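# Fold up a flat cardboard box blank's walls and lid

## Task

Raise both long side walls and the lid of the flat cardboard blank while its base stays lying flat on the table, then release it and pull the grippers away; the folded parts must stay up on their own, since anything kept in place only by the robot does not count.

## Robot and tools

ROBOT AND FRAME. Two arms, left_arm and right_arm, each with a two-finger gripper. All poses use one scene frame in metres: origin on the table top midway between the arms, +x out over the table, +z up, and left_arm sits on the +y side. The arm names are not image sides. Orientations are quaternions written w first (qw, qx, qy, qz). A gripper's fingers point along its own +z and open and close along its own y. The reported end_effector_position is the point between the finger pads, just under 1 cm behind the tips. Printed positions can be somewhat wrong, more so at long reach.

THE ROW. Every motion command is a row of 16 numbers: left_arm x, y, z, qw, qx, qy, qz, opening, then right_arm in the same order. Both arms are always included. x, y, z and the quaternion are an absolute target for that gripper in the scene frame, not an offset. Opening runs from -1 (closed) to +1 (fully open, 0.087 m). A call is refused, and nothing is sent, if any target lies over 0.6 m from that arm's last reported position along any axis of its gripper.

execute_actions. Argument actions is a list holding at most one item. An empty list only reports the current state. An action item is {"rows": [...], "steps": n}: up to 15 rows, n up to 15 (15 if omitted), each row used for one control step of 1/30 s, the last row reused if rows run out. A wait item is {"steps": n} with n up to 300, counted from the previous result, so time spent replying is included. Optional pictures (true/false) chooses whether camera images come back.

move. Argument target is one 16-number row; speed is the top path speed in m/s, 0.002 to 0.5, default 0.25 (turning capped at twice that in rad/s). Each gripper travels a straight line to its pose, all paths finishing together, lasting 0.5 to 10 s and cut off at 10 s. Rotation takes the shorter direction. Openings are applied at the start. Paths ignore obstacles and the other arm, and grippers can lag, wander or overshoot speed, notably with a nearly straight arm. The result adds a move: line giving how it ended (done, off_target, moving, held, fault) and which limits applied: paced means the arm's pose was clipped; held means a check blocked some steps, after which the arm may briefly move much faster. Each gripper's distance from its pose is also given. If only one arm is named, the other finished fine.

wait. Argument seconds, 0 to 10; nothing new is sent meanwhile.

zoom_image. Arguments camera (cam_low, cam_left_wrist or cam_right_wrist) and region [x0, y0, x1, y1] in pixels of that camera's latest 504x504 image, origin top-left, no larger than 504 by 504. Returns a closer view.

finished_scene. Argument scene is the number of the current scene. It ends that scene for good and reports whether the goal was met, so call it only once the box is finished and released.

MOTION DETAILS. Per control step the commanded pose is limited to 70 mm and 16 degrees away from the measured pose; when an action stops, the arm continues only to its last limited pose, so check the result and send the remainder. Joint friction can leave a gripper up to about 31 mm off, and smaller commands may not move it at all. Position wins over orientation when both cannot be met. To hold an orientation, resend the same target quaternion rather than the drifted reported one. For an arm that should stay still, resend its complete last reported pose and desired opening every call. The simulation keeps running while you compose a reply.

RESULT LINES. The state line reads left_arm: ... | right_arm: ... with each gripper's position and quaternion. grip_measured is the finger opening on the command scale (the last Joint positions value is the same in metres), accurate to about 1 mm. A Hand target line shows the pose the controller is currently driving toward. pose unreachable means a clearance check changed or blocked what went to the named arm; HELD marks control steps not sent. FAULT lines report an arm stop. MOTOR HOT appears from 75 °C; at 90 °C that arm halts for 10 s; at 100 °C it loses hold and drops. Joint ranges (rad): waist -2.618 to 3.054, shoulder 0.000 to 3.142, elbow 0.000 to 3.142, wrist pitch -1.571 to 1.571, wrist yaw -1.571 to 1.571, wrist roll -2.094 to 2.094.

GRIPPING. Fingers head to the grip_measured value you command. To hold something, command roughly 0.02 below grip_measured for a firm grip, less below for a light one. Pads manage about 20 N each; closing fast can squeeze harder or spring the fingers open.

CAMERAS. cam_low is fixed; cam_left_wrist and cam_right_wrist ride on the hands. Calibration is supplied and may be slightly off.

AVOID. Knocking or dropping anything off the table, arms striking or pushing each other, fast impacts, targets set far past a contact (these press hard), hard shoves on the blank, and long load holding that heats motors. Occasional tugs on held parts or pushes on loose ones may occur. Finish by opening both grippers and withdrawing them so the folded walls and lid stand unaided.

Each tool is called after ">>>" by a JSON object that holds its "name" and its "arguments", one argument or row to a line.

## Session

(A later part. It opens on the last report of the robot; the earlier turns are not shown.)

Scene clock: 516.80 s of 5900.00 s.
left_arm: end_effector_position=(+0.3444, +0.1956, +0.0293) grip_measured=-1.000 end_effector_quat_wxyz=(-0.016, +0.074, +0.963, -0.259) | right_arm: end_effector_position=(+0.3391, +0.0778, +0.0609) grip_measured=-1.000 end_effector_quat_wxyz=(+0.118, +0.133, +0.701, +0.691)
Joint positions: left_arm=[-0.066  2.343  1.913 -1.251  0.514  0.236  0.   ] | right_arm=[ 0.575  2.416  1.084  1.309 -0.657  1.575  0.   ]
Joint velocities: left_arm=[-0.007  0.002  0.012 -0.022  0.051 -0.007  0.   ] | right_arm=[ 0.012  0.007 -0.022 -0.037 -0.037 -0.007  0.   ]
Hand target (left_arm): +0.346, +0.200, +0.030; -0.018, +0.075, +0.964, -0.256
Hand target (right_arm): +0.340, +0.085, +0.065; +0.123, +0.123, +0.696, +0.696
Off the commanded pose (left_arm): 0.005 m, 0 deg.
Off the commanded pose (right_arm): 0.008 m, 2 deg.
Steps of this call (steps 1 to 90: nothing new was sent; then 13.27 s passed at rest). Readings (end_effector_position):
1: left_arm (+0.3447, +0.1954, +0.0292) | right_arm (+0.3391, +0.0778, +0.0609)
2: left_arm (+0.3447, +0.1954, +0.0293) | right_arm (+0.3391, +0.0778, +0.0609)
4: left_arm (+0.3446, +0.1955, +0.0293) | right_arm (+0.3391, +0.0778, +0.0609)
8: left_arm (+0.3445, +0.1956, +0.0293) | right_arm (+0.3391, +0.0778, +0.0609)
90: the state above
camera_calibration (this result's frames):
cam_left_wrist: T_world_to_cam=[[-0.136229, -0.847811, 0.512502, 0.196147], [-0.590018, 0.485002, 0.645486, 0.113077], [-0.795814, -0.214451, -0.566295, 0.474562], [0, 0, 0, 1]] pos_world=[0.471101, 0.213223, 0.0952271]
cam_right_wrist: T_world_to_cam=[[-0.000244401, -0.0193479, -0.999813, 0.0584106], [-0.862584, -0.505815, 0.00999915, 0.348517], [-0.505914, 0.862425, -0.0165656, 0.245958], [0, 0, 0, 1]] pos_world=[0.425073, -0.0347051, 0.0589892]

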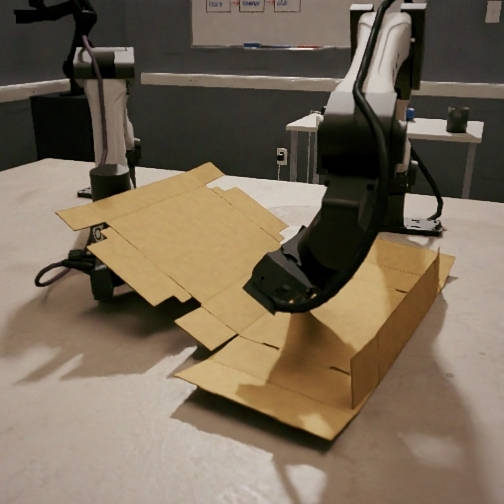

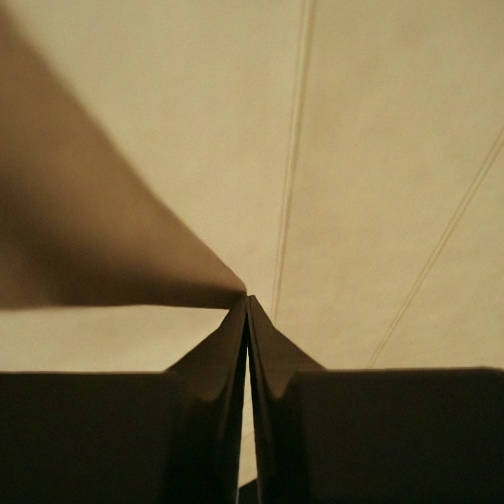

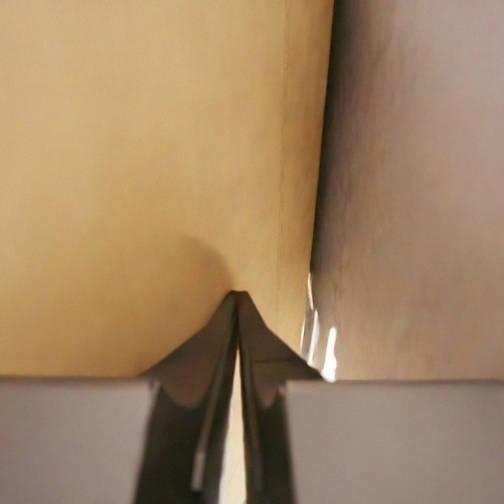

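>>> {"name": "move", "arguments": {
  "target": [0.367,0.343,0.13,0,-0.078,-0.997,0,0.2, 0.36,-0.03,0.06,-0.123,-0.123,-0.696,-0.696,-1]
}}

>>> {"name": "move", "arguments": {
  "target": [0.367,0.343,0.05,0,-0.078,-0.997,0,0.2, 0.36,-0.03,0.06,-0.123,-0.123,-0.696,-0.696,-1],
  "speed": 0.1
}}

Scene clock: 536.30 s of 5900.00 s.
left_arm: end_effector_position=(+0.3664, +0.3378, +0.1231) grip_measured=+0.200 end_effector_quat_wxyz=(+0.028, +0.077, +0.997, +0.004) | right_arm: end_effector_position=(+0.3612, -0.0269, +0.0509) grip_measured=-1.000 end_effector_quat_wxyz=(+0.115, +0.133, +0.700, +0.692)
Joint positions: left_arm=[ 0.055  2.34   2.387 -1.562  0.006  0.329  0.052] | right_arm=[ 0.31   2.416  0.986  1.404 -0.927  1.573  0.   ]
Joint velocities: left_arm=[-0.012  0.002 -0.012 -0.037  0.007 -0.037  0.001] | right_arm=[-0.007 -0.007  0.002  0.007  0.066  0.007  0.   ]
Hand target (left_arm): +0.365, +0.342, +0.129; +0.029, +0.079, +0.996, +0.010
Hand target (right_arm): +0.358, -0.030, +0.059; +0.123, +0.123, +0.697, +0.696
Off the commanded pose (left_arm): 0.009 m, 3 deg.
Off the commanded pose (right_arm): 0.010 m, 2 deg.
joint sent to its limit (left arm) — the command would take joint 4 (wrist pitch) past its lower limit, so that joint was sent only as far as its limit.
After step 90, 14.87 s passed at rest.
move: off_target (left_arm)
camera_calibration (this result's frames):
cam_left_wrist: T_world_to_cam=[[-0.156983, -0.987601, 0.000886663, 0.389431], [-0.683786, 0.109338, 0.721444, 0.14845], [-0.712596, 0.112648, -0.692472, 0.450259], [0, 0, 0, 1]] pos_world=[0.483495, 0.31765, 0.204348]
cam_right_wrist: T_world_to_cam=[[-0.00416489, -0.0154867, -0.999871, 0.047909], [-0.860434, -0.509432, 0.0114745, 0.31374], [-0.509544, 0.860371, -0.0112036, 0.348323], [0, 0, 0, 1]] pos_world=[0.447638, -0.139116, 0.0482053]

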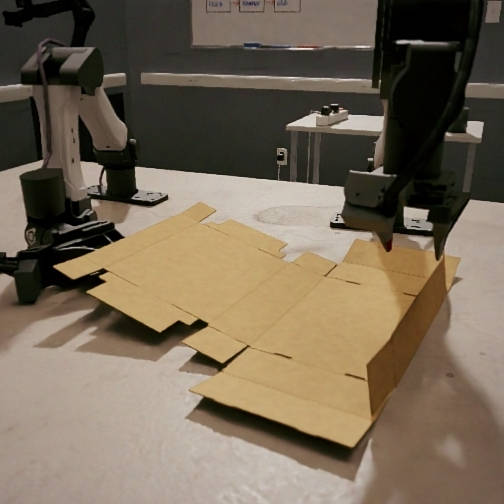

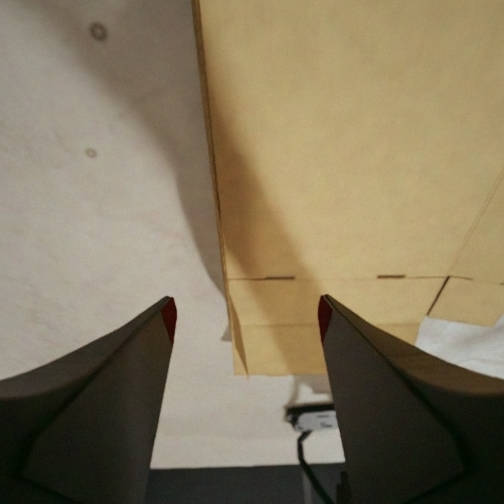

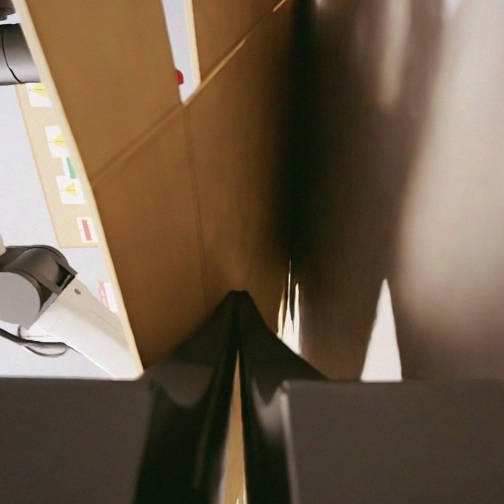

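Scene clock: 537.53 s of 5900.00 s.
left_arm: end_effector_position=(+0.3681, +0.3380, +0.0559) grip_measured=+0.200 end_effector_quat_wxyz=(-0.001, +0.077, +0.997, -0.003) | right_arm: end_effector_position=(+0.3607, -0.0269, +0.0509) grip_measured=-1.000 end_effector_quat_wxyz=(+0.114, +0.132, +0.700, +0.692)
Joint positions: left_arm=[ 0.055  2.373  2.166 -1.367  0.006  0.329  0.052] | right_arm=[ 0.31   2.416  0.986  1.404 -0.929  1.573  0.   ]
Joint velocities: left_arm=[ 0.012  0.002 -0.002  0.066 -0.095 -0.022  0.   ] | right_arm=[-0.012  0.007 -0.002 -0.066 -0.037  0.022  0.   ]
Hand target (left_arm): +0.369, +0.343, +0.050; -0.000, +0.078, +0.997, -0.000
Hand target (right_arm): +0.360, -0.030, +0.060; +0.123, +0.123, +0.696, +0.696
Off the commanded pose (left_arm): 0.008 m, 0 deg.
Off the commanded pose (right_arm): 0.010 m, 2 deg.
move: done
camera_calibration (this result's frames):
cam_left_wrist: T_world_to_cam=[[-0.156386, -0.987496, 0.019889, 0.388719], [-0.641242, 0.116826, 0.758394, 0.177783], [-0.751234, 0.105848, -0.651493, 0.419089], [0, 0, 0, 1]] pos_world=[0.489625, 0.318729, 0.130473]
cam_right_wrist: T_world_to_cam=[[-0.00414353, -0.0154315, -0.999872, 0.0479132], [-0.859071, -0.511728, 0.0114578, 0.312805], [-0.511839, 0.859009, -0.0111364, 0.348818], [0, 0, 0, 1]] pos_world=[0.447459, -0.138828, 0.0482076]

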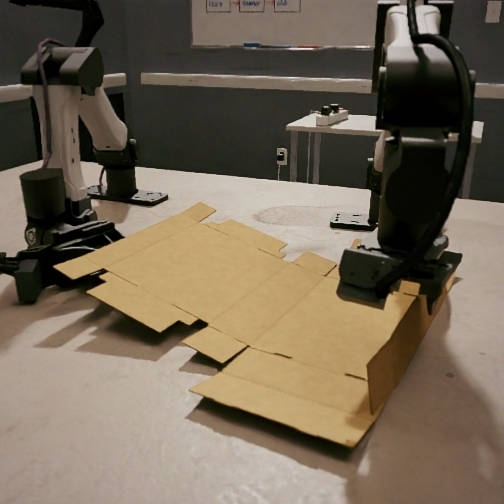

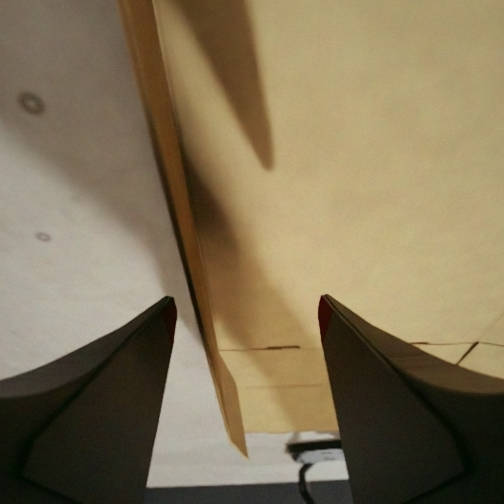

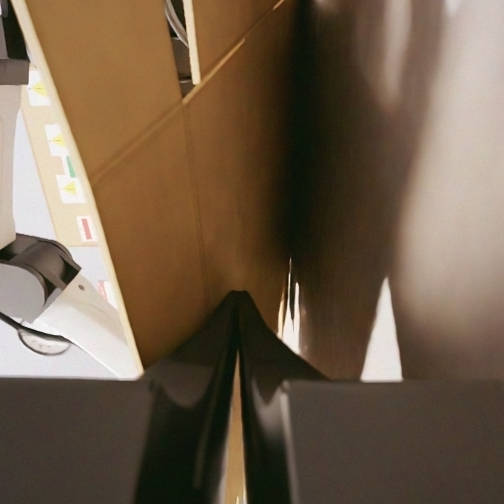

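>>> {"name": "move", "arguments": {
  "target": [0.367,0.335,0.04,0,-0.078,-0.997,0,-1, 0.36,-0.03,0.06,-0.123,-0.123,-0.696,-0.696,-1],
  "speed": 0.05
}}

>>> {"name": "move", "arguments": {
  "target": [0.367,0.215,0.04,0,-0.078,-0.997,0,-1, 0.36,-0.15,0.06,-0.123,-0.123,-0.696,-0.696,-1],
  "speed": 0.08
}}

>>> {"name": "move", "arguments": {
  "target": [0.367,0.215,0.045,0,-0.078,-0.997,0,0.2, 0.36,-0.15,0.06,-0.123,-0.123,-0.696,-0.696,-1],
  "speed": 0.05
}}

>>> {"name": "move", "arguments": {
  "target": [0.367,0.215,0.13,0,-0.078,-0.997,0,0.2, 0.36,-0.15,0.06,-0.123,-0.123,-0.696,-0.696,-1],
  "speed": 0.15
}}

>>> {"name": "move", "arguments": {
  "target": [0.25,0.15,0.33,0.418,0,0.908,0,-1, 0.36,-0.15,0.06,-0.123,-0.123,-0.696,-0.696,-1]
}}

Scene clock: 549.97 s of 5900.00 s.
left_arm: end_effector_position=(+0.3684, +0.3391, +0.0555) grip_measured=-0.999 end_effector_quat_wxyz=(+0.007, +0.076, +0.997, +0.002) | right_arm: end_effector_position=(+0.3607, -0.0269, +0.0509) grip_measured=-1.000 end_effector_quat_wxyz=(+0.114, +0.132, +0.700, +0.692)
Joint positions: left_arm=[ 0.055  2.352  2.13  -1.335 -0.001  0.327  0.   ] | right_arm=[ 0.31   2.416  0.986  1.404 -0.93   1.573  0.   ]
Joint velocities: left_arm=[-0.007  0.007 -0.007 -0.037 -0.007  0.007  0.001] | right_arm=[ 0.002  0.002 -0.002 -0.051 -0.007 -0.051  0.   ]
Hand target (left_arm): +0.367, +0.335, +0.040; -0.001, +0.078, +0.997, -0.000
Hand target (right_arm): +0.360, -0.030, +0.060; +0.123, +0.123, +0.696, +0.696
Off the commanded pose (left_arm): 0.016 m, 1 deg.
Off the commanded pose (right_arm): 0.010 m, 2 deg.
After step 90, 8.73 s passed at rest.
move: off_target (left_arm)
camera_calibration (this result's frames):
cam_left_wrist: T_world_to_cam=[[-0.155057, -0.987874, 0.00783776, 0.390104], [-0.653266, 0.108482, 0.749316, 0.185897], [-0.741081, 0.111066, -0.662166, 0.414044], [0, 0, 0, 1]] pos_world=[0.488768, 0.319221, 0.131812]
cam_right_wrist: T_world_to_cam=[[-0.00414049, -0.0154236, -0.999872, 0.0479138], [-0.858876, -0.512056, 0.0114554, 0.312671], [-0.512167, 0.858814, -0.0111268, 0.348889], [0, 0, 0, 1]] pos_world=[0.447434, -0.138787, 0.0482079]

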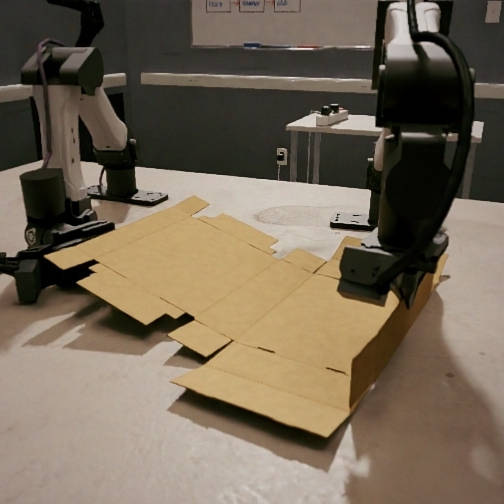

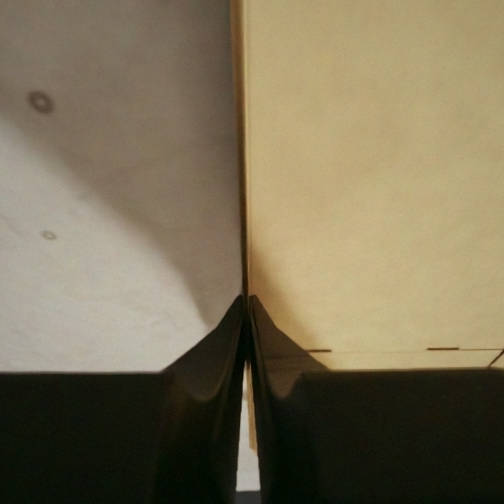

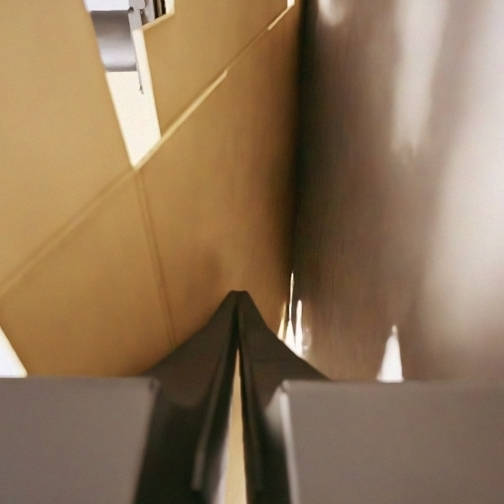

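Scene clock: 551.93 s of 5900.00 s.
left_arm: end_effector_position=(+0.3668, +0.2347, +0.0552) grip_measured=-0.998 end_effector_quat_wxyz=(+0.002, +0.082, +0.996, +0.028) | right_arm: end_effector_position=(+0.3620, -0.1472, +0.0515) grip_measured=-1.000 end_effector_quat_wxyz=(+0.113, +0.135, +0.698, +0.694)
Joint positions: left_arm=[-0.196  2.324  2.077 -1.321 -0.056  0.088  0.   ] | right_arm=[-0.008  2.395  0.916  1.448 -1.244  1.57   0.   ]
Joint velocities: left_arm=[-0.002 -0.012  0.002 -0.066 -0.051  0.007  0.001] | right_arm=[ 0.007 -0.002 -0.002  0.022 -0.007  0.051  0.   ]
Hand target (left_arm): +0.365, +0.215, +0.041; -0.003, +0.078, +0.997, -0.001
Hand target (right_arm): +0.358, -0.150, +0.059; +0.123, +0.123, +0.697, +0.696
Off the commanded pose (left_arm): 0.025 m, 3 deg.
Off the commanded pose (right_arm): 0.009 m, 2 deg.
move: off_target (left_arm)
camera_calibration (this result's frames):
cam_left_wrist: T_world_to_cam=[[-0.166381, -0.985143, -0.0425531, 0.293024], [-0.647178, 0.0765395, 0.758486, 0.201272], [-0.743961, 0.153737, -0.650298, 0.414658], [0, 0, 0, 1]] pos_world=[0.487502, 0.209517, 0.129458]
cam_right_wrist: T_world_to_cam=[[-0.00698801, -0.00842045, -0.99994, 0.0487233], [-0.860445, -0.509439, 0.0103031, 0.253204], [-0.509495, 0.860465, -0.00368537, 0.45185], [0, 0, 0, 1]] pos_world=[0.448424, -0.259399, 0.0477768]

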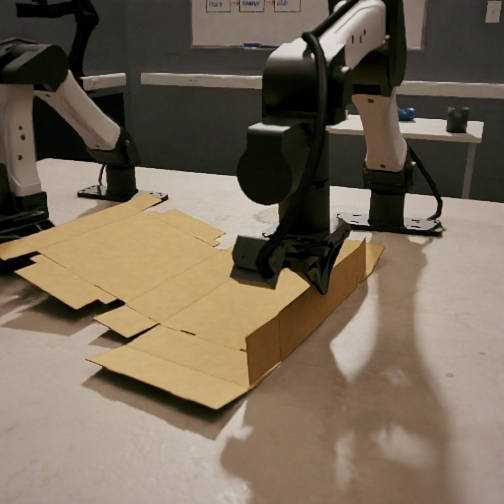

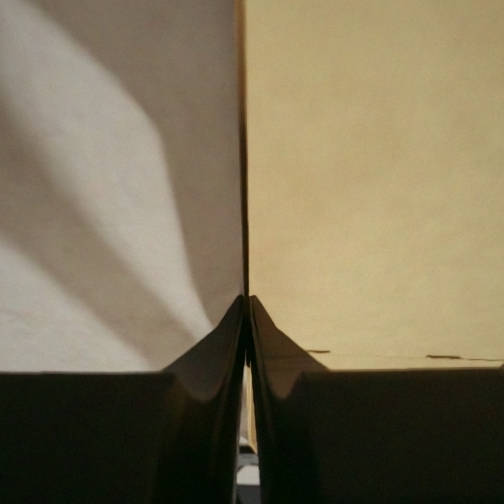

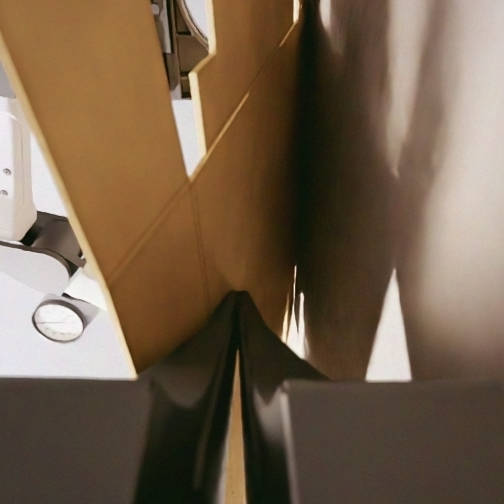

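Scene clock: 552.83 s of 5900.00 s.
left_arm: end_effector_position=(+0.3666, +0.2209, +0.0541) grip_measured=+0.200 end_effector_quat_wxyz=(+0.003, +0.079, +0.997, +0.004) | right_arm: end_effector_position=(+0.3616, -0.1472, +0.0516) grip_measured=-1.000 end_effector_quat_wxyz=(+0.113, +0.134, +0.698, +0.695)
Joint positions: left_arm=[-0.206  2.325  2.077 -1.317 -0.007  0.071  0.052] | right_arm=[-0.008  2.395  0.916  1.448 -1.247  1.57   0.   ]
Joint velocities: left_arm=[ 0.007 -0.012 -0.017  0.037 -0.007 -0.051 -0.001] | right_arm=[ 0.002 -0.002 -0.007 -0.095 -0.066  0.007  0.   ]
Hand target (left_arm): +0.367, +0.215, +0.045; -0.000, +0.078, +0.997, -0.000
Hand target (right_arm): +0.360, -0.150, +0.060; +0.123, +0.123, +0.697, +0.696
Off the commanded pose (left_arm): 0.011 m, 1 deg.
Off the commanded pose (right_arm): 0.009 m, 2 deg.
move: off_target (left_arm)
camera_calibration (this result's frames):
cam_left_wrist: T_world_to_cam=[[-0.159477, -0.987184, 0.0059435, 0.274698], [-0.646964, 0.109059, 0.754681, 0.195867], [-0.745657, 0.116509, -0.656065, 0.425028], [0, 0, 0, 1]] pos_world=[0.487453, 0.200297, 0.129396]
cam_right_wrist: T_world_to_cam=[[-0.0069635, -0.00835662, -0.999941, 0.0487358], [-0.859082, -0.511735, 0.0102592, 0.251993], [-0.51179, 0.859103, -0.00361555, 0.452183], [0, 0, 0, 1]] pos_world=[0.448245, -0.259111, 0.0477825]

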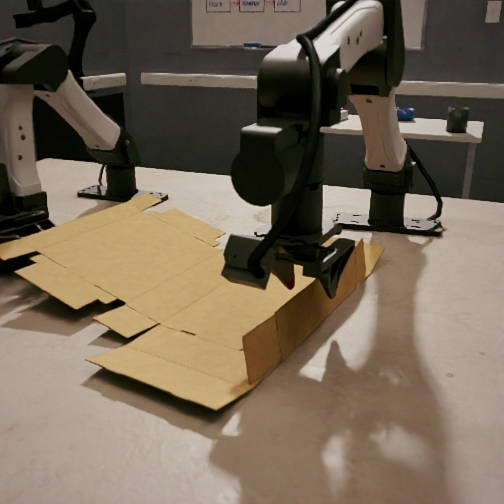

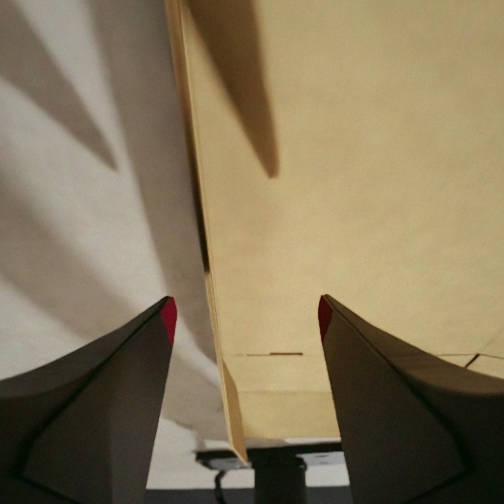

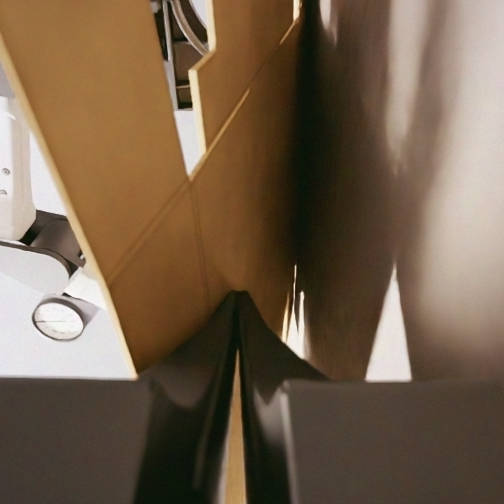

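Scene clock: 553.90 s of 5900.00 s.
left_arm: end_effector_position=(+0.3671, +0.2208, +0.1221) grip_measured=+0.200 end_effector_quat_wxyz=(+0.021, +0.078, +0.997, +0.003) | right_arm: end_effector_position=(+0.3615, -0.1472, +0.0516) grip_measured=-1.000 end_effector_quat_wxyz=(+0.112, +0.133, +0.698, +0.695)
Joint positions: left_arm=[-0.206  2.329  2.362 -1.561 -0.007  0.07   0.052] | right_arm=[-0.008  2.395  0.916  1.448 -1.247  1.57   0.   ]
Joint velocities: left_arm=[-0.002 -0.007 -0.007 -0.051  0.007 -0.007 -0.001] | right_arm=[ 0.007 -0.017 -0.007 -0.095 -0.022 -0.007  0.   ]
Hand target (left_arm): +0.365, +0.215, +0.129; +0.024, +0.079, +0.997, -0.000
Hand target (right_arm): +0.360, -0.150, +0.060; +0.123, +0.123, +0.697, +0.696
Off the commanded pose (left_arm): 0.010 m, 2 deg.
Off the commanded pose (right_arm): 0.009 m, 2 deg.
joint sent to its limit (left arm) — the command would take joint 4 (wrist pitch) past its lower limit, so that joint was sent only as far as its limit.
move: done
camera_calibration (this result's frames):
cam_left_wrist: T_world_to_cam=[[-0.159285, -0.987226, 0.00363528, 0.274476], [-0.674349, 0.111492, 0.729948, 0.157459], [-0.721028, 0.113819, -0.683494, 0.465018], [0, 0, 0, 1]] pos_world=[0.485193, 0.200487, 0.201902]
cam_right_wrist: T_world_to_cam=[[-0.00696002, -0.00834749, -0.999941, 0.0487376], [-0.858887, -0.512062, 0.0102529, 0.25182], [-0.512118, 0.858908, -0.00360559, 0.45223], [0, 0, 0, 1]] pos_world=[0.44822, -0.259069, 0.0477834]

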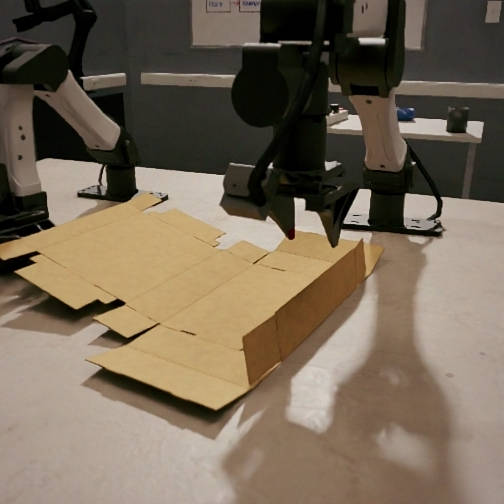

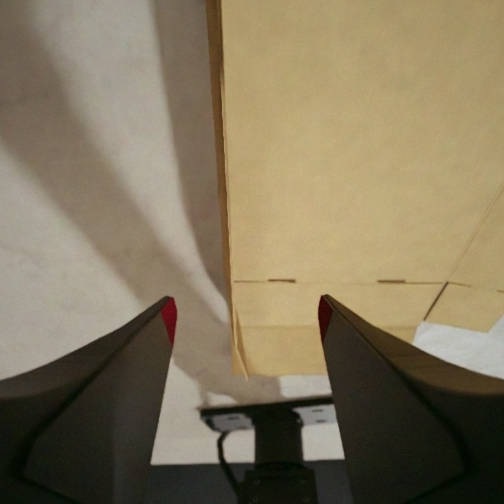

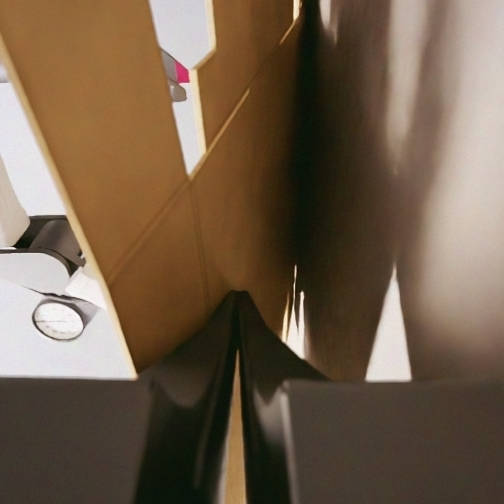

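Scene clock: 556.20 s of 5900.00 s.
left_arm: end_effector_position=(+0.2448, +0.1568, +0.3249) grip_measured=-1.000 end_effector_quat_wxyz=(+0.406, +0.006, +0.914, +0.003) | right_arm: end_effector_position=(+0.3615, -0.1472, +0.0516) grip_measured=-1.000 end_effector_quat_wxyz=(+0.112, +0.133, +0.698, +0.695)
Joint positions: left_arm=[-0.595  1.344  1.768 -1.218 -0.348 -0.319  0.   ] | right_arm=[-0.008  2.395  0.916  1.448 -1.247  1.57   0.   ]
Joint velocities: left_arm=[ 0.007 -0.002 -0.002 -0.066 -0.007  0.007  0.   ] | right_arm=[-0.007 -0.002 -0.007  0.022  0.007 -0.095  0.   ]
Hand target (left_arm): +0.245, +0.154, +0.327; +0.416, +0.002, +0.909, -0.002
Hand target (right_arm): +0.360, -0.150, +0.060; +0.123, +0.123, +0.697, +0.696
Off the commanded pose (left_arm): 0.010 m, 2 deg.
Off the commanded pose (right_arm): 0.009 m, 2 deg.
move: done
camera_calibration (this result's frames):
cam_left_wrist: T_world_to_cam=[[-0.0197876, -0.999799, -0.00317146, 0.161064], [-0.99951, 0.0197047, 0.0243203, 0.257355], [-0.0242529, 0.00365114, -0.999699, 0.472138], [0, 0, 0, 1]] pos_world=[0.271867, 0.154237, 0.466248]
cam_right_wrist: T_world_to_cam=[[-0.00696002, -0.00834749, -0.999941, 0.0487376], [-0.858887, -0.512062, 0.0102529, 0.25182], [-0.512118, 0.858908, -0.00360559, 0.45223], [0, 0, 0, 1]] pos_world=[0.44822, -0.259069, 0.0477834]

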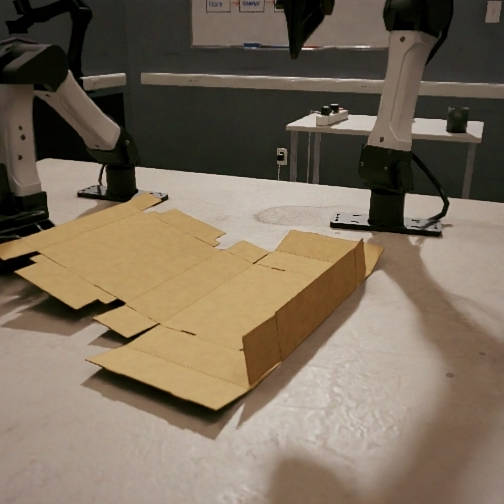

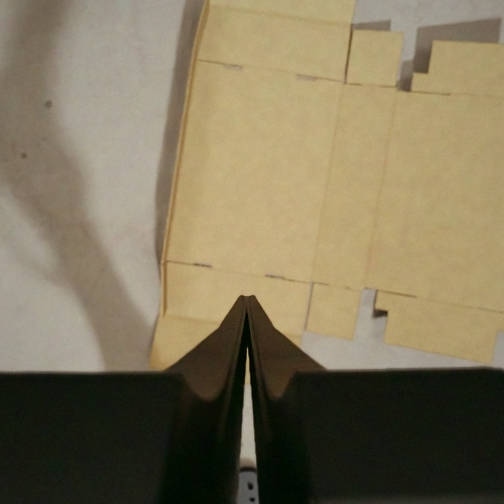

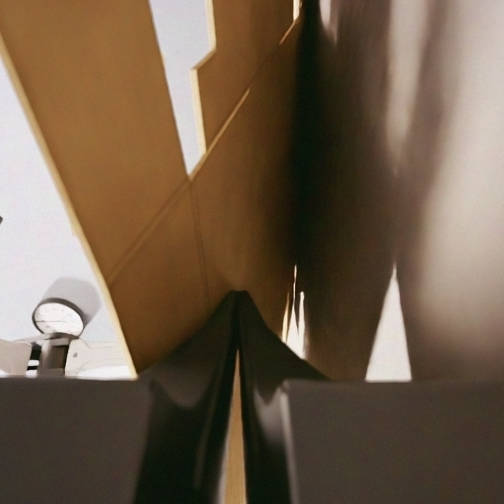

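>>> {"name": "move", "arguments": {
  "target": [0.155,0.135,0.08,0.183,-0.683,0.683,-0.183,-1, 0.31,-0.12,0.06,-0.123,-0.123,-0.696,-0.696,-1]
}}

>>> {"name": "move", "arguments": {
  "target": [0.155,0.135,-0.005,0.183,-0.683,0.683,-0.183,-1, 0.31,-0.12,0.06,-0.123,-0.123,-0.696,-0.696,-1],
  "speed": 0.06
}}

>>> {"name": "move", "arguments": {
  "target": [0.155,0.135,-0.005,0.183,-0.683,0.683,-0.183,-1, 0.31,0.0,0.09,-0.123,-0.123,-0.696,-0.696,-1],
  "speed": 0.06
}}

Scene clock: 573.70 s of 5900.00 s.
left_arm: end_effector_position=(+0.1586, +0.1370, +0.0785) grip_measured=-1.000 end_effector_quat_wxyz=(+0.181, -0.684, +0.686, -0.167) | right_arm: end_effector_position=(+0.3149, -0.1227, +0.0526) grip_measured=-1.000 end_effector_quat_wxyz=(+0.111, +0.135, +0.702, +0.690)
Joint positions: left_arm=[-0.692  0.927  0.594 -0.819 -0.278 -2.081  0.   ] | right_arm=[ 0.064  2.318  0.708  1.551 -1.174  1.545  0.   ]
Joint velocities: left_arm=[-0.012 -0.002  0.012 -0.007  0.022 -0.066  0.   ] | right_arm=[ 0.012 -0.007  0.002 -0.051  0.139 -0.007  0.   ]
Hand target (left_arm): +0.159, +0.133, +0.079; -0.181, +0.684, -0.683, +0.182
Hand target (right_arm): +0.310, -0.119, +0.059; +0.121, +0.123, +0.702, +0.691
Off the commanded pose (left_arm): 0.004 m, 2 deg.
Off the commanded pose (right_arm): 0.009 m, 2 deg.
joint sent to its limit (left arm) — the command would take joint 6 (wrist roll) past its lower limit, so that joint was sent only as far as its limit.
joint sent to its limit (right arm) — the command would take joint 4 (wrist pitch) past its upper limit, so that joint was sent only as far as its limit.
After step 90, 10.63 s passed at rest.
move: done
camera_calibration (this result's frames):
cam_left_wrist: T_world_to_cam=[[0.872313, -0.0107301, 0.48883, -0.176751], [-0.370845, -0.666088, 0.647148, 0.122918], [0.31866, -0.745796, -0.585017, 0.239466], [0, 0, 0, 1]] pos_world=[0.123457, 0.25857, 0.146947]
cam_right_wrist: T_world_to_cam=[[-0.0129944, -0.0204741, -0.999706, 0.0500422], [-0.859132, -0.511297, 0.0216386, 0.223937], [-0.51159, 0.85916, -0.0109459, 0.407624], [0, 0, 0, 1]] pos_world=[0.401578, -0.234692, 0.0496436]

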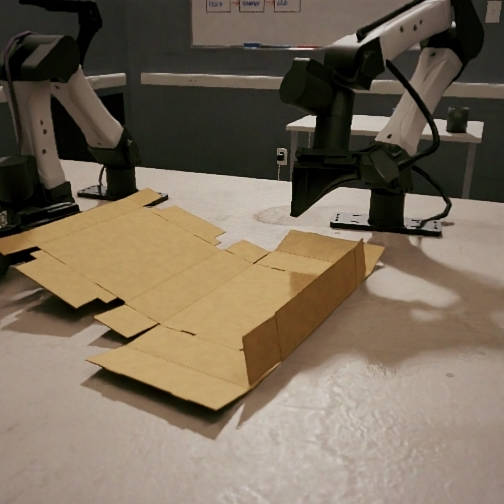

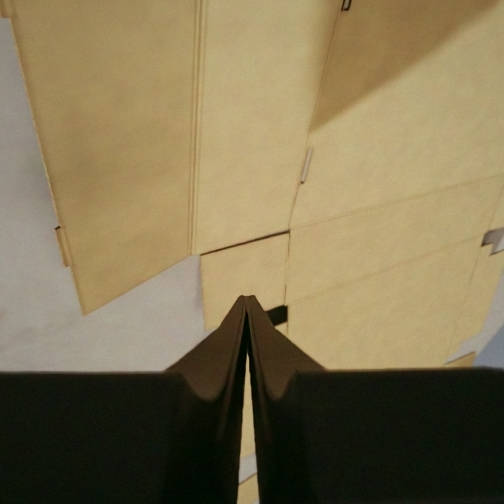

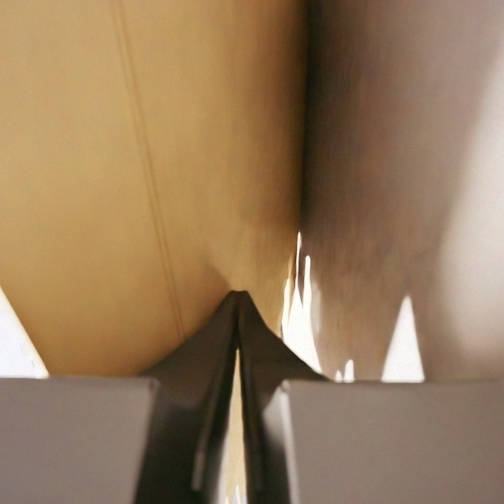

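Scene clock: 575.57 s of 5900.00 s.
left_arm: end_effector_position=(+0.1688, +0.1301, +0.0147) grip_measured=-1.000 end_effector_quat_wxyz=(+0.191, -0.683, +0.673, -0.211) | right_arm: end_effector_position=(+0.3149, -0.1227, +0.0526) grip_measured=-1.000 end_effector_quat_wxyz=(+0.111, +0.135, +0.702, +0.690)
Joint positions: left_arm=[-0.697  1.006  0.309 -0.364 -0.282 -2.089  0.   ] | right_arm=[ 0.064  2.318  0.708  1.551 -1.174  1.545  0.   ]
Joint velocities: left_arm=[-0.002  0.002  0.012  0.051  0.007  0.066  0.   ] | right_arm=[ 0.007 -0.007  0.012  0.037  0.007 -0.037  0.   ]
Hand target (left_arm): +0.156, +0.135, -0.004; -0.182, +0.682, -0.684, +0.183
Hand target (right_arm): +0.310, -0.120, +0.060; +0.121, +0.123, +0.702, +0.691
Off the commanded pose (left_arm): 0.025 m, 3 deg.
Off the commanded pose (right_arm): 0.009 m, 2 deg.
joint sent to its limit (left arm) — the command would take joint 6 (wrist roll) past its lower limit, so that joint was sent only as far as its limit.
joint sent to its limit (right arm) — the command would take joint 4 (wrist pitch) past its upper limit, so that joint was sent only as far as its limit.
move: off_target (left_arm)
camera_calibration (this result's frames):
cam_left_wrist: T_world_to_cam=[[0.831048, 0.0193609, 0.555863, -0.152533], [-0.419125, -0.635192, 0.648741, 0.167485], [0.36564, -0.772111, -0.519761, 0.188283], [0, 0, 0, 1]] pos_world=[0.128116, 0.254714, 0.0739957]
cam_right_wrist: T_world_to_cam=[[-0.0126361, -0.0206049, -0.999708, 0.0498975], [-0.859135, -0.511302, 0.0213977, 0.223949], [-0.511594, 0.859154, -0.0112416, 0.40764], [0, 0, 0, 1]] pos_world=[0.401579, -0.234691, 0.0496734]

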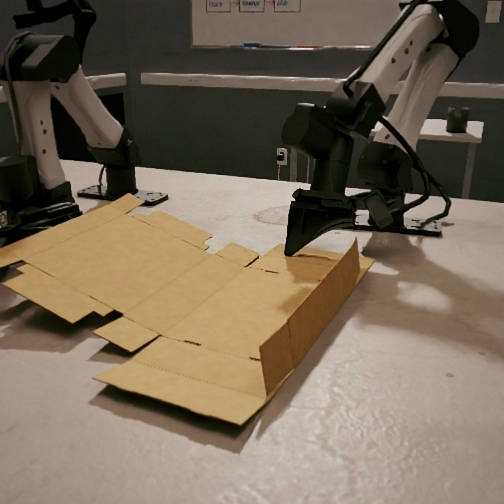

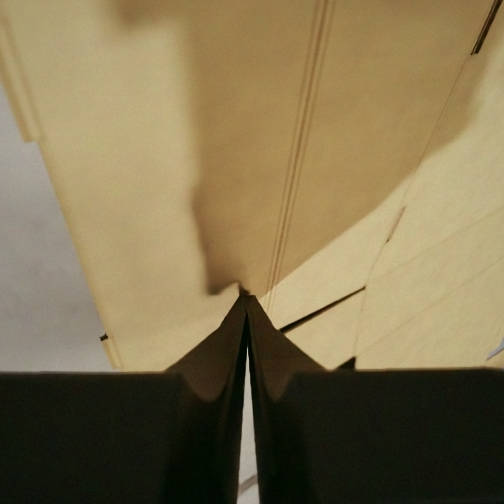

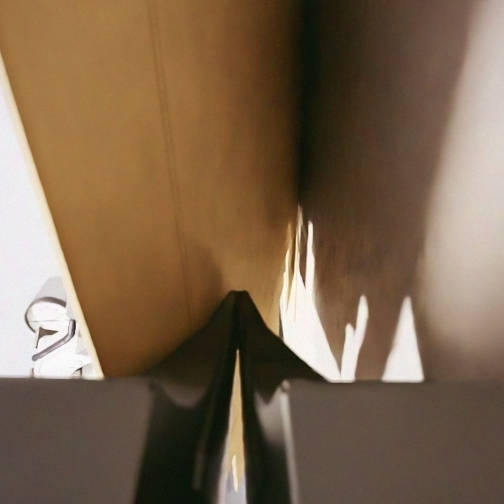

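Scene clock: 578.10 s of 5900.00 s.
left_arm: end_effector_position=(+0.1701, +0.1311, +0.0152) grip_measured=-1.000 end_effector_quat_wxyz=(+0.195, -0.683, +0.671, -0.211) | right_arm: end_effector_position=(+0.3091, -0.0082, +0.0733) grip_measured=-1.000 end_effector_quat_wxyz=(+0.115, +0.140, +0.705, +0.686)
Joint positions: left_arm=[-0.697  1.006  0.309 -0.361 -0.291 -2.089  0.   ] | right_arm=[ 0.409  2.246  0.766  1.433 -0.817  1.566  0.   ]
Joint velocities: left_arm=[-0.007 -0.002 -0.012  0.037 -0.022  0.081  0.   ] | right_arm=[-0.017  0.012 -0.007 -0.081  0.022  0.022  0.   ]
Hand target (left_arm): +0.155, +0.136, -0.004; -0.183, +0.683, -0.683, +0.183
Hand target (right_arm): +0.311, -0.001, +0.090; +0.123, +0.123, +0.696, +0.697
Off the commanded pose (left_arm): 0.026 m, 4 deg.
Off the commanded pose (right_arm): 0.019 m, 3 deg.
joint sent to its limit (left arm) — the command would take joint 6 (wrist roll) past its lower limit, so that joint was sent only as far as its limit.
move: off_target (left_arm, right_arm)
camera_calibration (this result's frames):
cam_left_wrist: T_world_to_cam=[[0.827379, 0.0201519, 0.561282, -0.153446], [-0.420533, -0.640192, 0.642889, 0.169344], [0.372284, -0.76795, -0.521207, 0.187224], [0, 0, 0, 1]] pos_world=[0.128472, 0.255284, 0.0748403]
cam_right_wrist: T_world_to_cam=[[-0.0156505, -0.0285382, -0.99947, 0.0737387], [-0.865294, -0.500491, 0.0278401, 0.278562], [-0.501021, 0.865271, -0.016861, 0.303662], [0, 0, 0, 1]] pos_world=[0.394333, -0.121228, 0.0710645]

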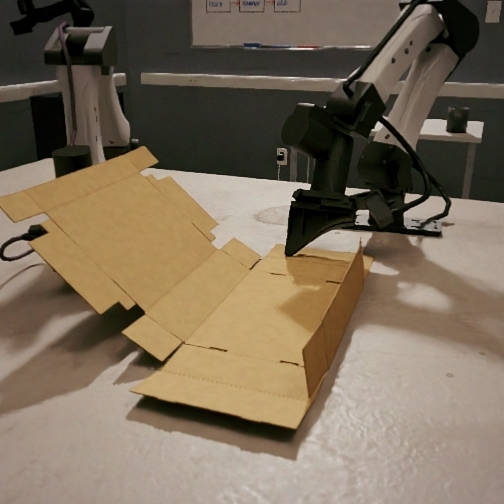

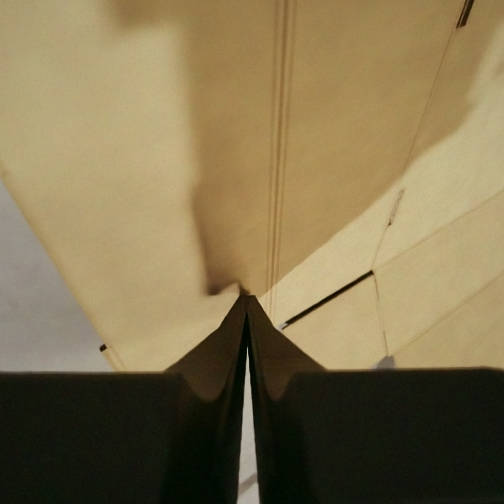

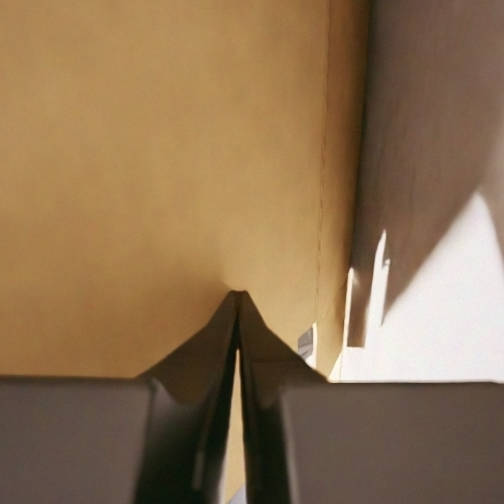

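>>> {"name": "move", "arguments": {
  "target": [0.15,0.15,0.08,0.183,-0.683,0.683,-0.183,-1, 0.31,-0.07,0.06,-0.123,-0.123,-0.696,-0.696,-1],
  "speed": 0.1
}}

>>> {"name": "move", "arguments": {
  "target": [0.14,0.15,0.07,0.5,0,0.866,0,1, 0.31,-0.07,0.06,-0.123,-0.123,-0.696,-0.696,-1]
}}

Scene clock: 594.87 s of 5900.00 s.
left_arm: end_effector_position=(+0.1458, +0.1516, +0.0680) grip_measured=-1.000 end_effector_quat_wxyz=(+0.181, -0.684, +0.686, -0.170) | right_arm: end_effector_position=(+0.3143, -0.0662, +0.0656) grip_measured=-1.000 end_effector_quat_wxyz=(+0.123, +0.122, +0.699, +0.694)
Joint positions: left_arm=[-0.645  0.823  0.514 -0.826 -0.257 -2.036  0.   ] | right_arm=[ 0.236  2.289  0.73   1.546 -1.004  1.557  0.   ]
Joint velocities: left_arm=[-0.012  0.007  0.007 -0.007 -0.081 -0.022  0.   ] | right_arm=[-0.007 -0.012  0.007 -0.007 -0.051  0.007  0.   ]
Hand target (left_arm): +0.149, +0.151, +0.080; -0.184, +0.683, -0.683, +0.183
Hand target (right_arm): +0.309, -0.070, +0.060; +0.122, +0.123, +0.701, +0.692
Off the commanded pose (left_arm): 0.013 m, 2 deg.
Off the commanded pose (right_arm): 0.008 m, 0 deg.
joint sent to its limit (right arm) — the command would take joint 4 (wrist pitch) past its upper limit, so that joint was sent only as far as its limit.
After step 90, 12.40 s passed at rest.
move: off_target (left_arm)
camera_calibration (this result's frames):
cam_left_wrist: T_world_to_cam=[[0.870282, -0.00994242, 0.492453, -0.160441], [-0.37432, -0.663191, 0.648123, 0.134755], [0.320146, -0.748385, -0.580884, 0.248213], [0, 0, 0, 1]] pos_world=[0.110605, 0.273532, 0.135855]
cam_right_wrist: T_world_to_cam=[[0.022724, -0.0163222, -0.999609, 0.0531981], [-0.858598, -0.512528, -0.0111496, 0.253904], [-0.512146, 0.858515, -0.0256609, 0.359957], [0, 0, 0, 1]] pos_world=[0.401143, -0.178027, 0.065245]

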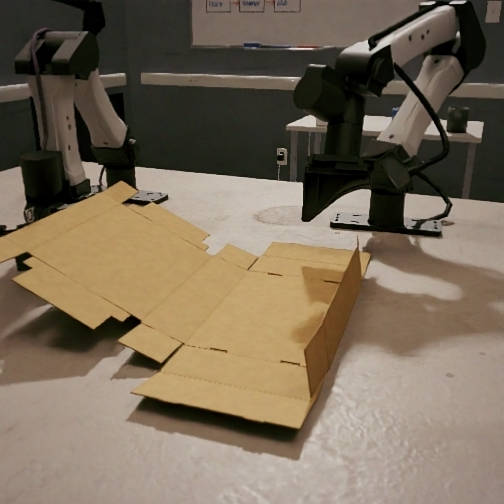

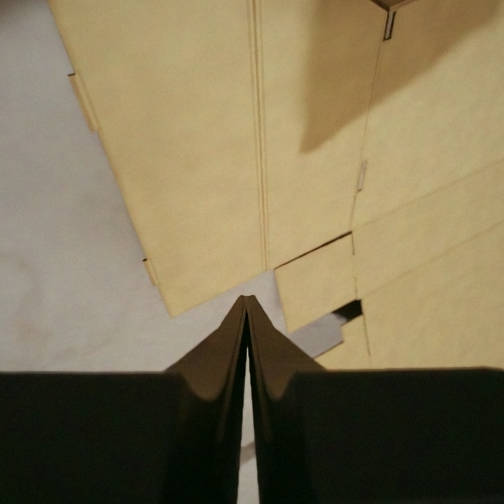

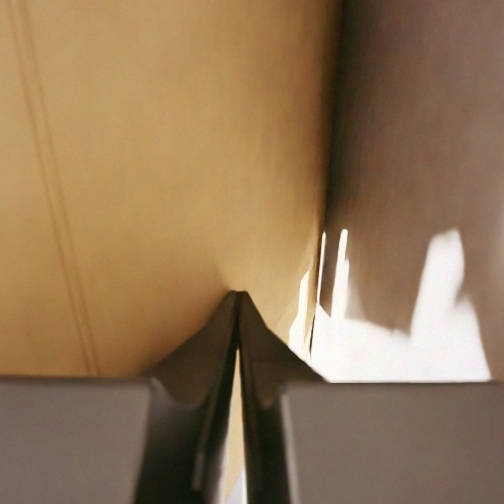

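Scene clock: 598.70 s of 5900.00 s.
left_arm: end_effector_position=(+0.1394, +0.1516, +0.0691) grip_measured=+0.980 end_effector_quat_wxyz=(+0.489, -0.003, +0.872, +0.007) | right_arm: end_effector_position=(+0.3140, -0.0661, +0.0656) grip_measured=-1.000 end_effector_quat_wxyz=(+0.123, +0.122, +0.699, +0.694)
Joint positions: left_arm=[-1.191  0.731  0.352 -0.542 -0.858 -0.772  0.087] | right_arm=[ 0.236  2.289  0.73   1.547 -1.005  1.557  0.   ]
Joint velocities: left_arm=[-0.002 -0.012 -0.002  0.037 -0.007  0.022 -0.002] | right_arm=[-0.012 -0.012 -0.007 -0.007 -0.081 -0.022  0.   ]
Hand target (left_arm): +0.140, +0.150, +0.069; +0.496, +0.000, +0.868, -0.001
Hand target (right_arm): +0.310, -0.070, +0.060; +0.122, +0.123, +0.700, +0.693
Off the commanded pose (left_arm): 0.002 m, 2 deg.
Off the commanded pose (right_arm): 0.008 m, 0 deg.
joint sent to its limit (right arm) — the command would take joint 4 (wrist pitch) past its upper limit, so that joint was sent only as far as its limit.
move: done
camera_calibration (this result's frames):
cam_left_wrist: T_world_to_cam=[[-0.00192562, -0.999988, -0.00444566, 0.150604], [-0.986805, 0.00261997, -0.161895, 0.172039], [0.161904, 0.00407525, -0.986798, 0.186911], [0, 0, 0, 1]] pos_world=[0.139797, 0.14939, 0.212965]
cam_right_wrist: T_world_to_cam=[[0.0231168, -0.0161852, -0.999602, 0.0531443], [-0.857811, -0.513836, -0.0115179, 0.253377], [-0.513445, 0.857735, -0.025762, 0.360154], [0, 0, 0, 1]] pos_world=[0.401041, -0.177862, 0.0653198]

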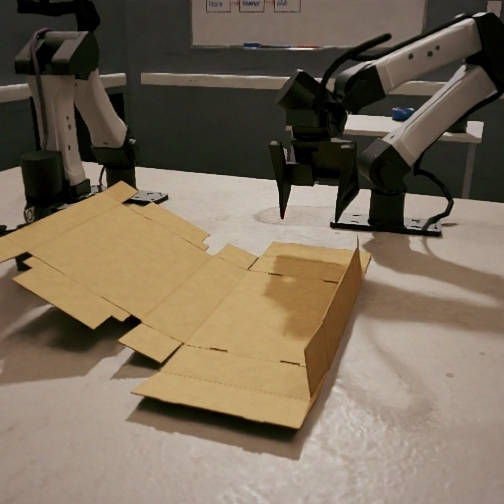

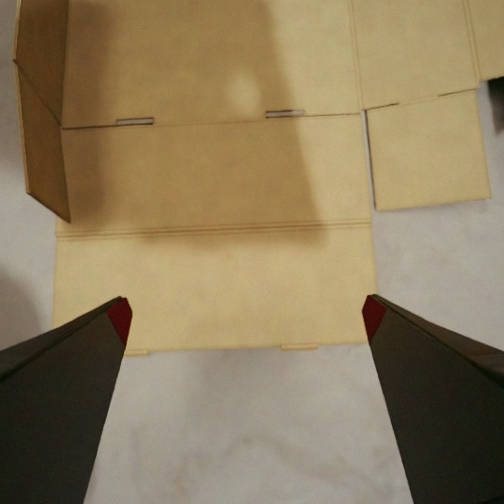

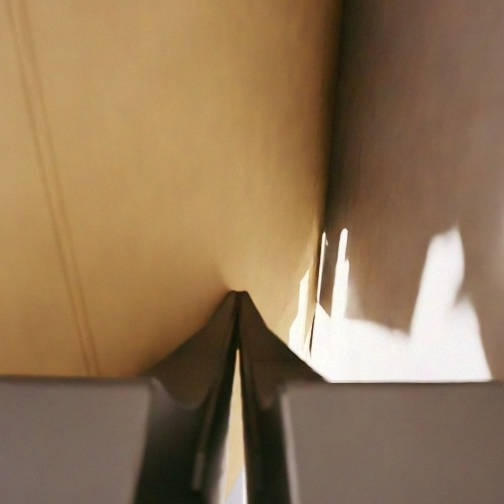

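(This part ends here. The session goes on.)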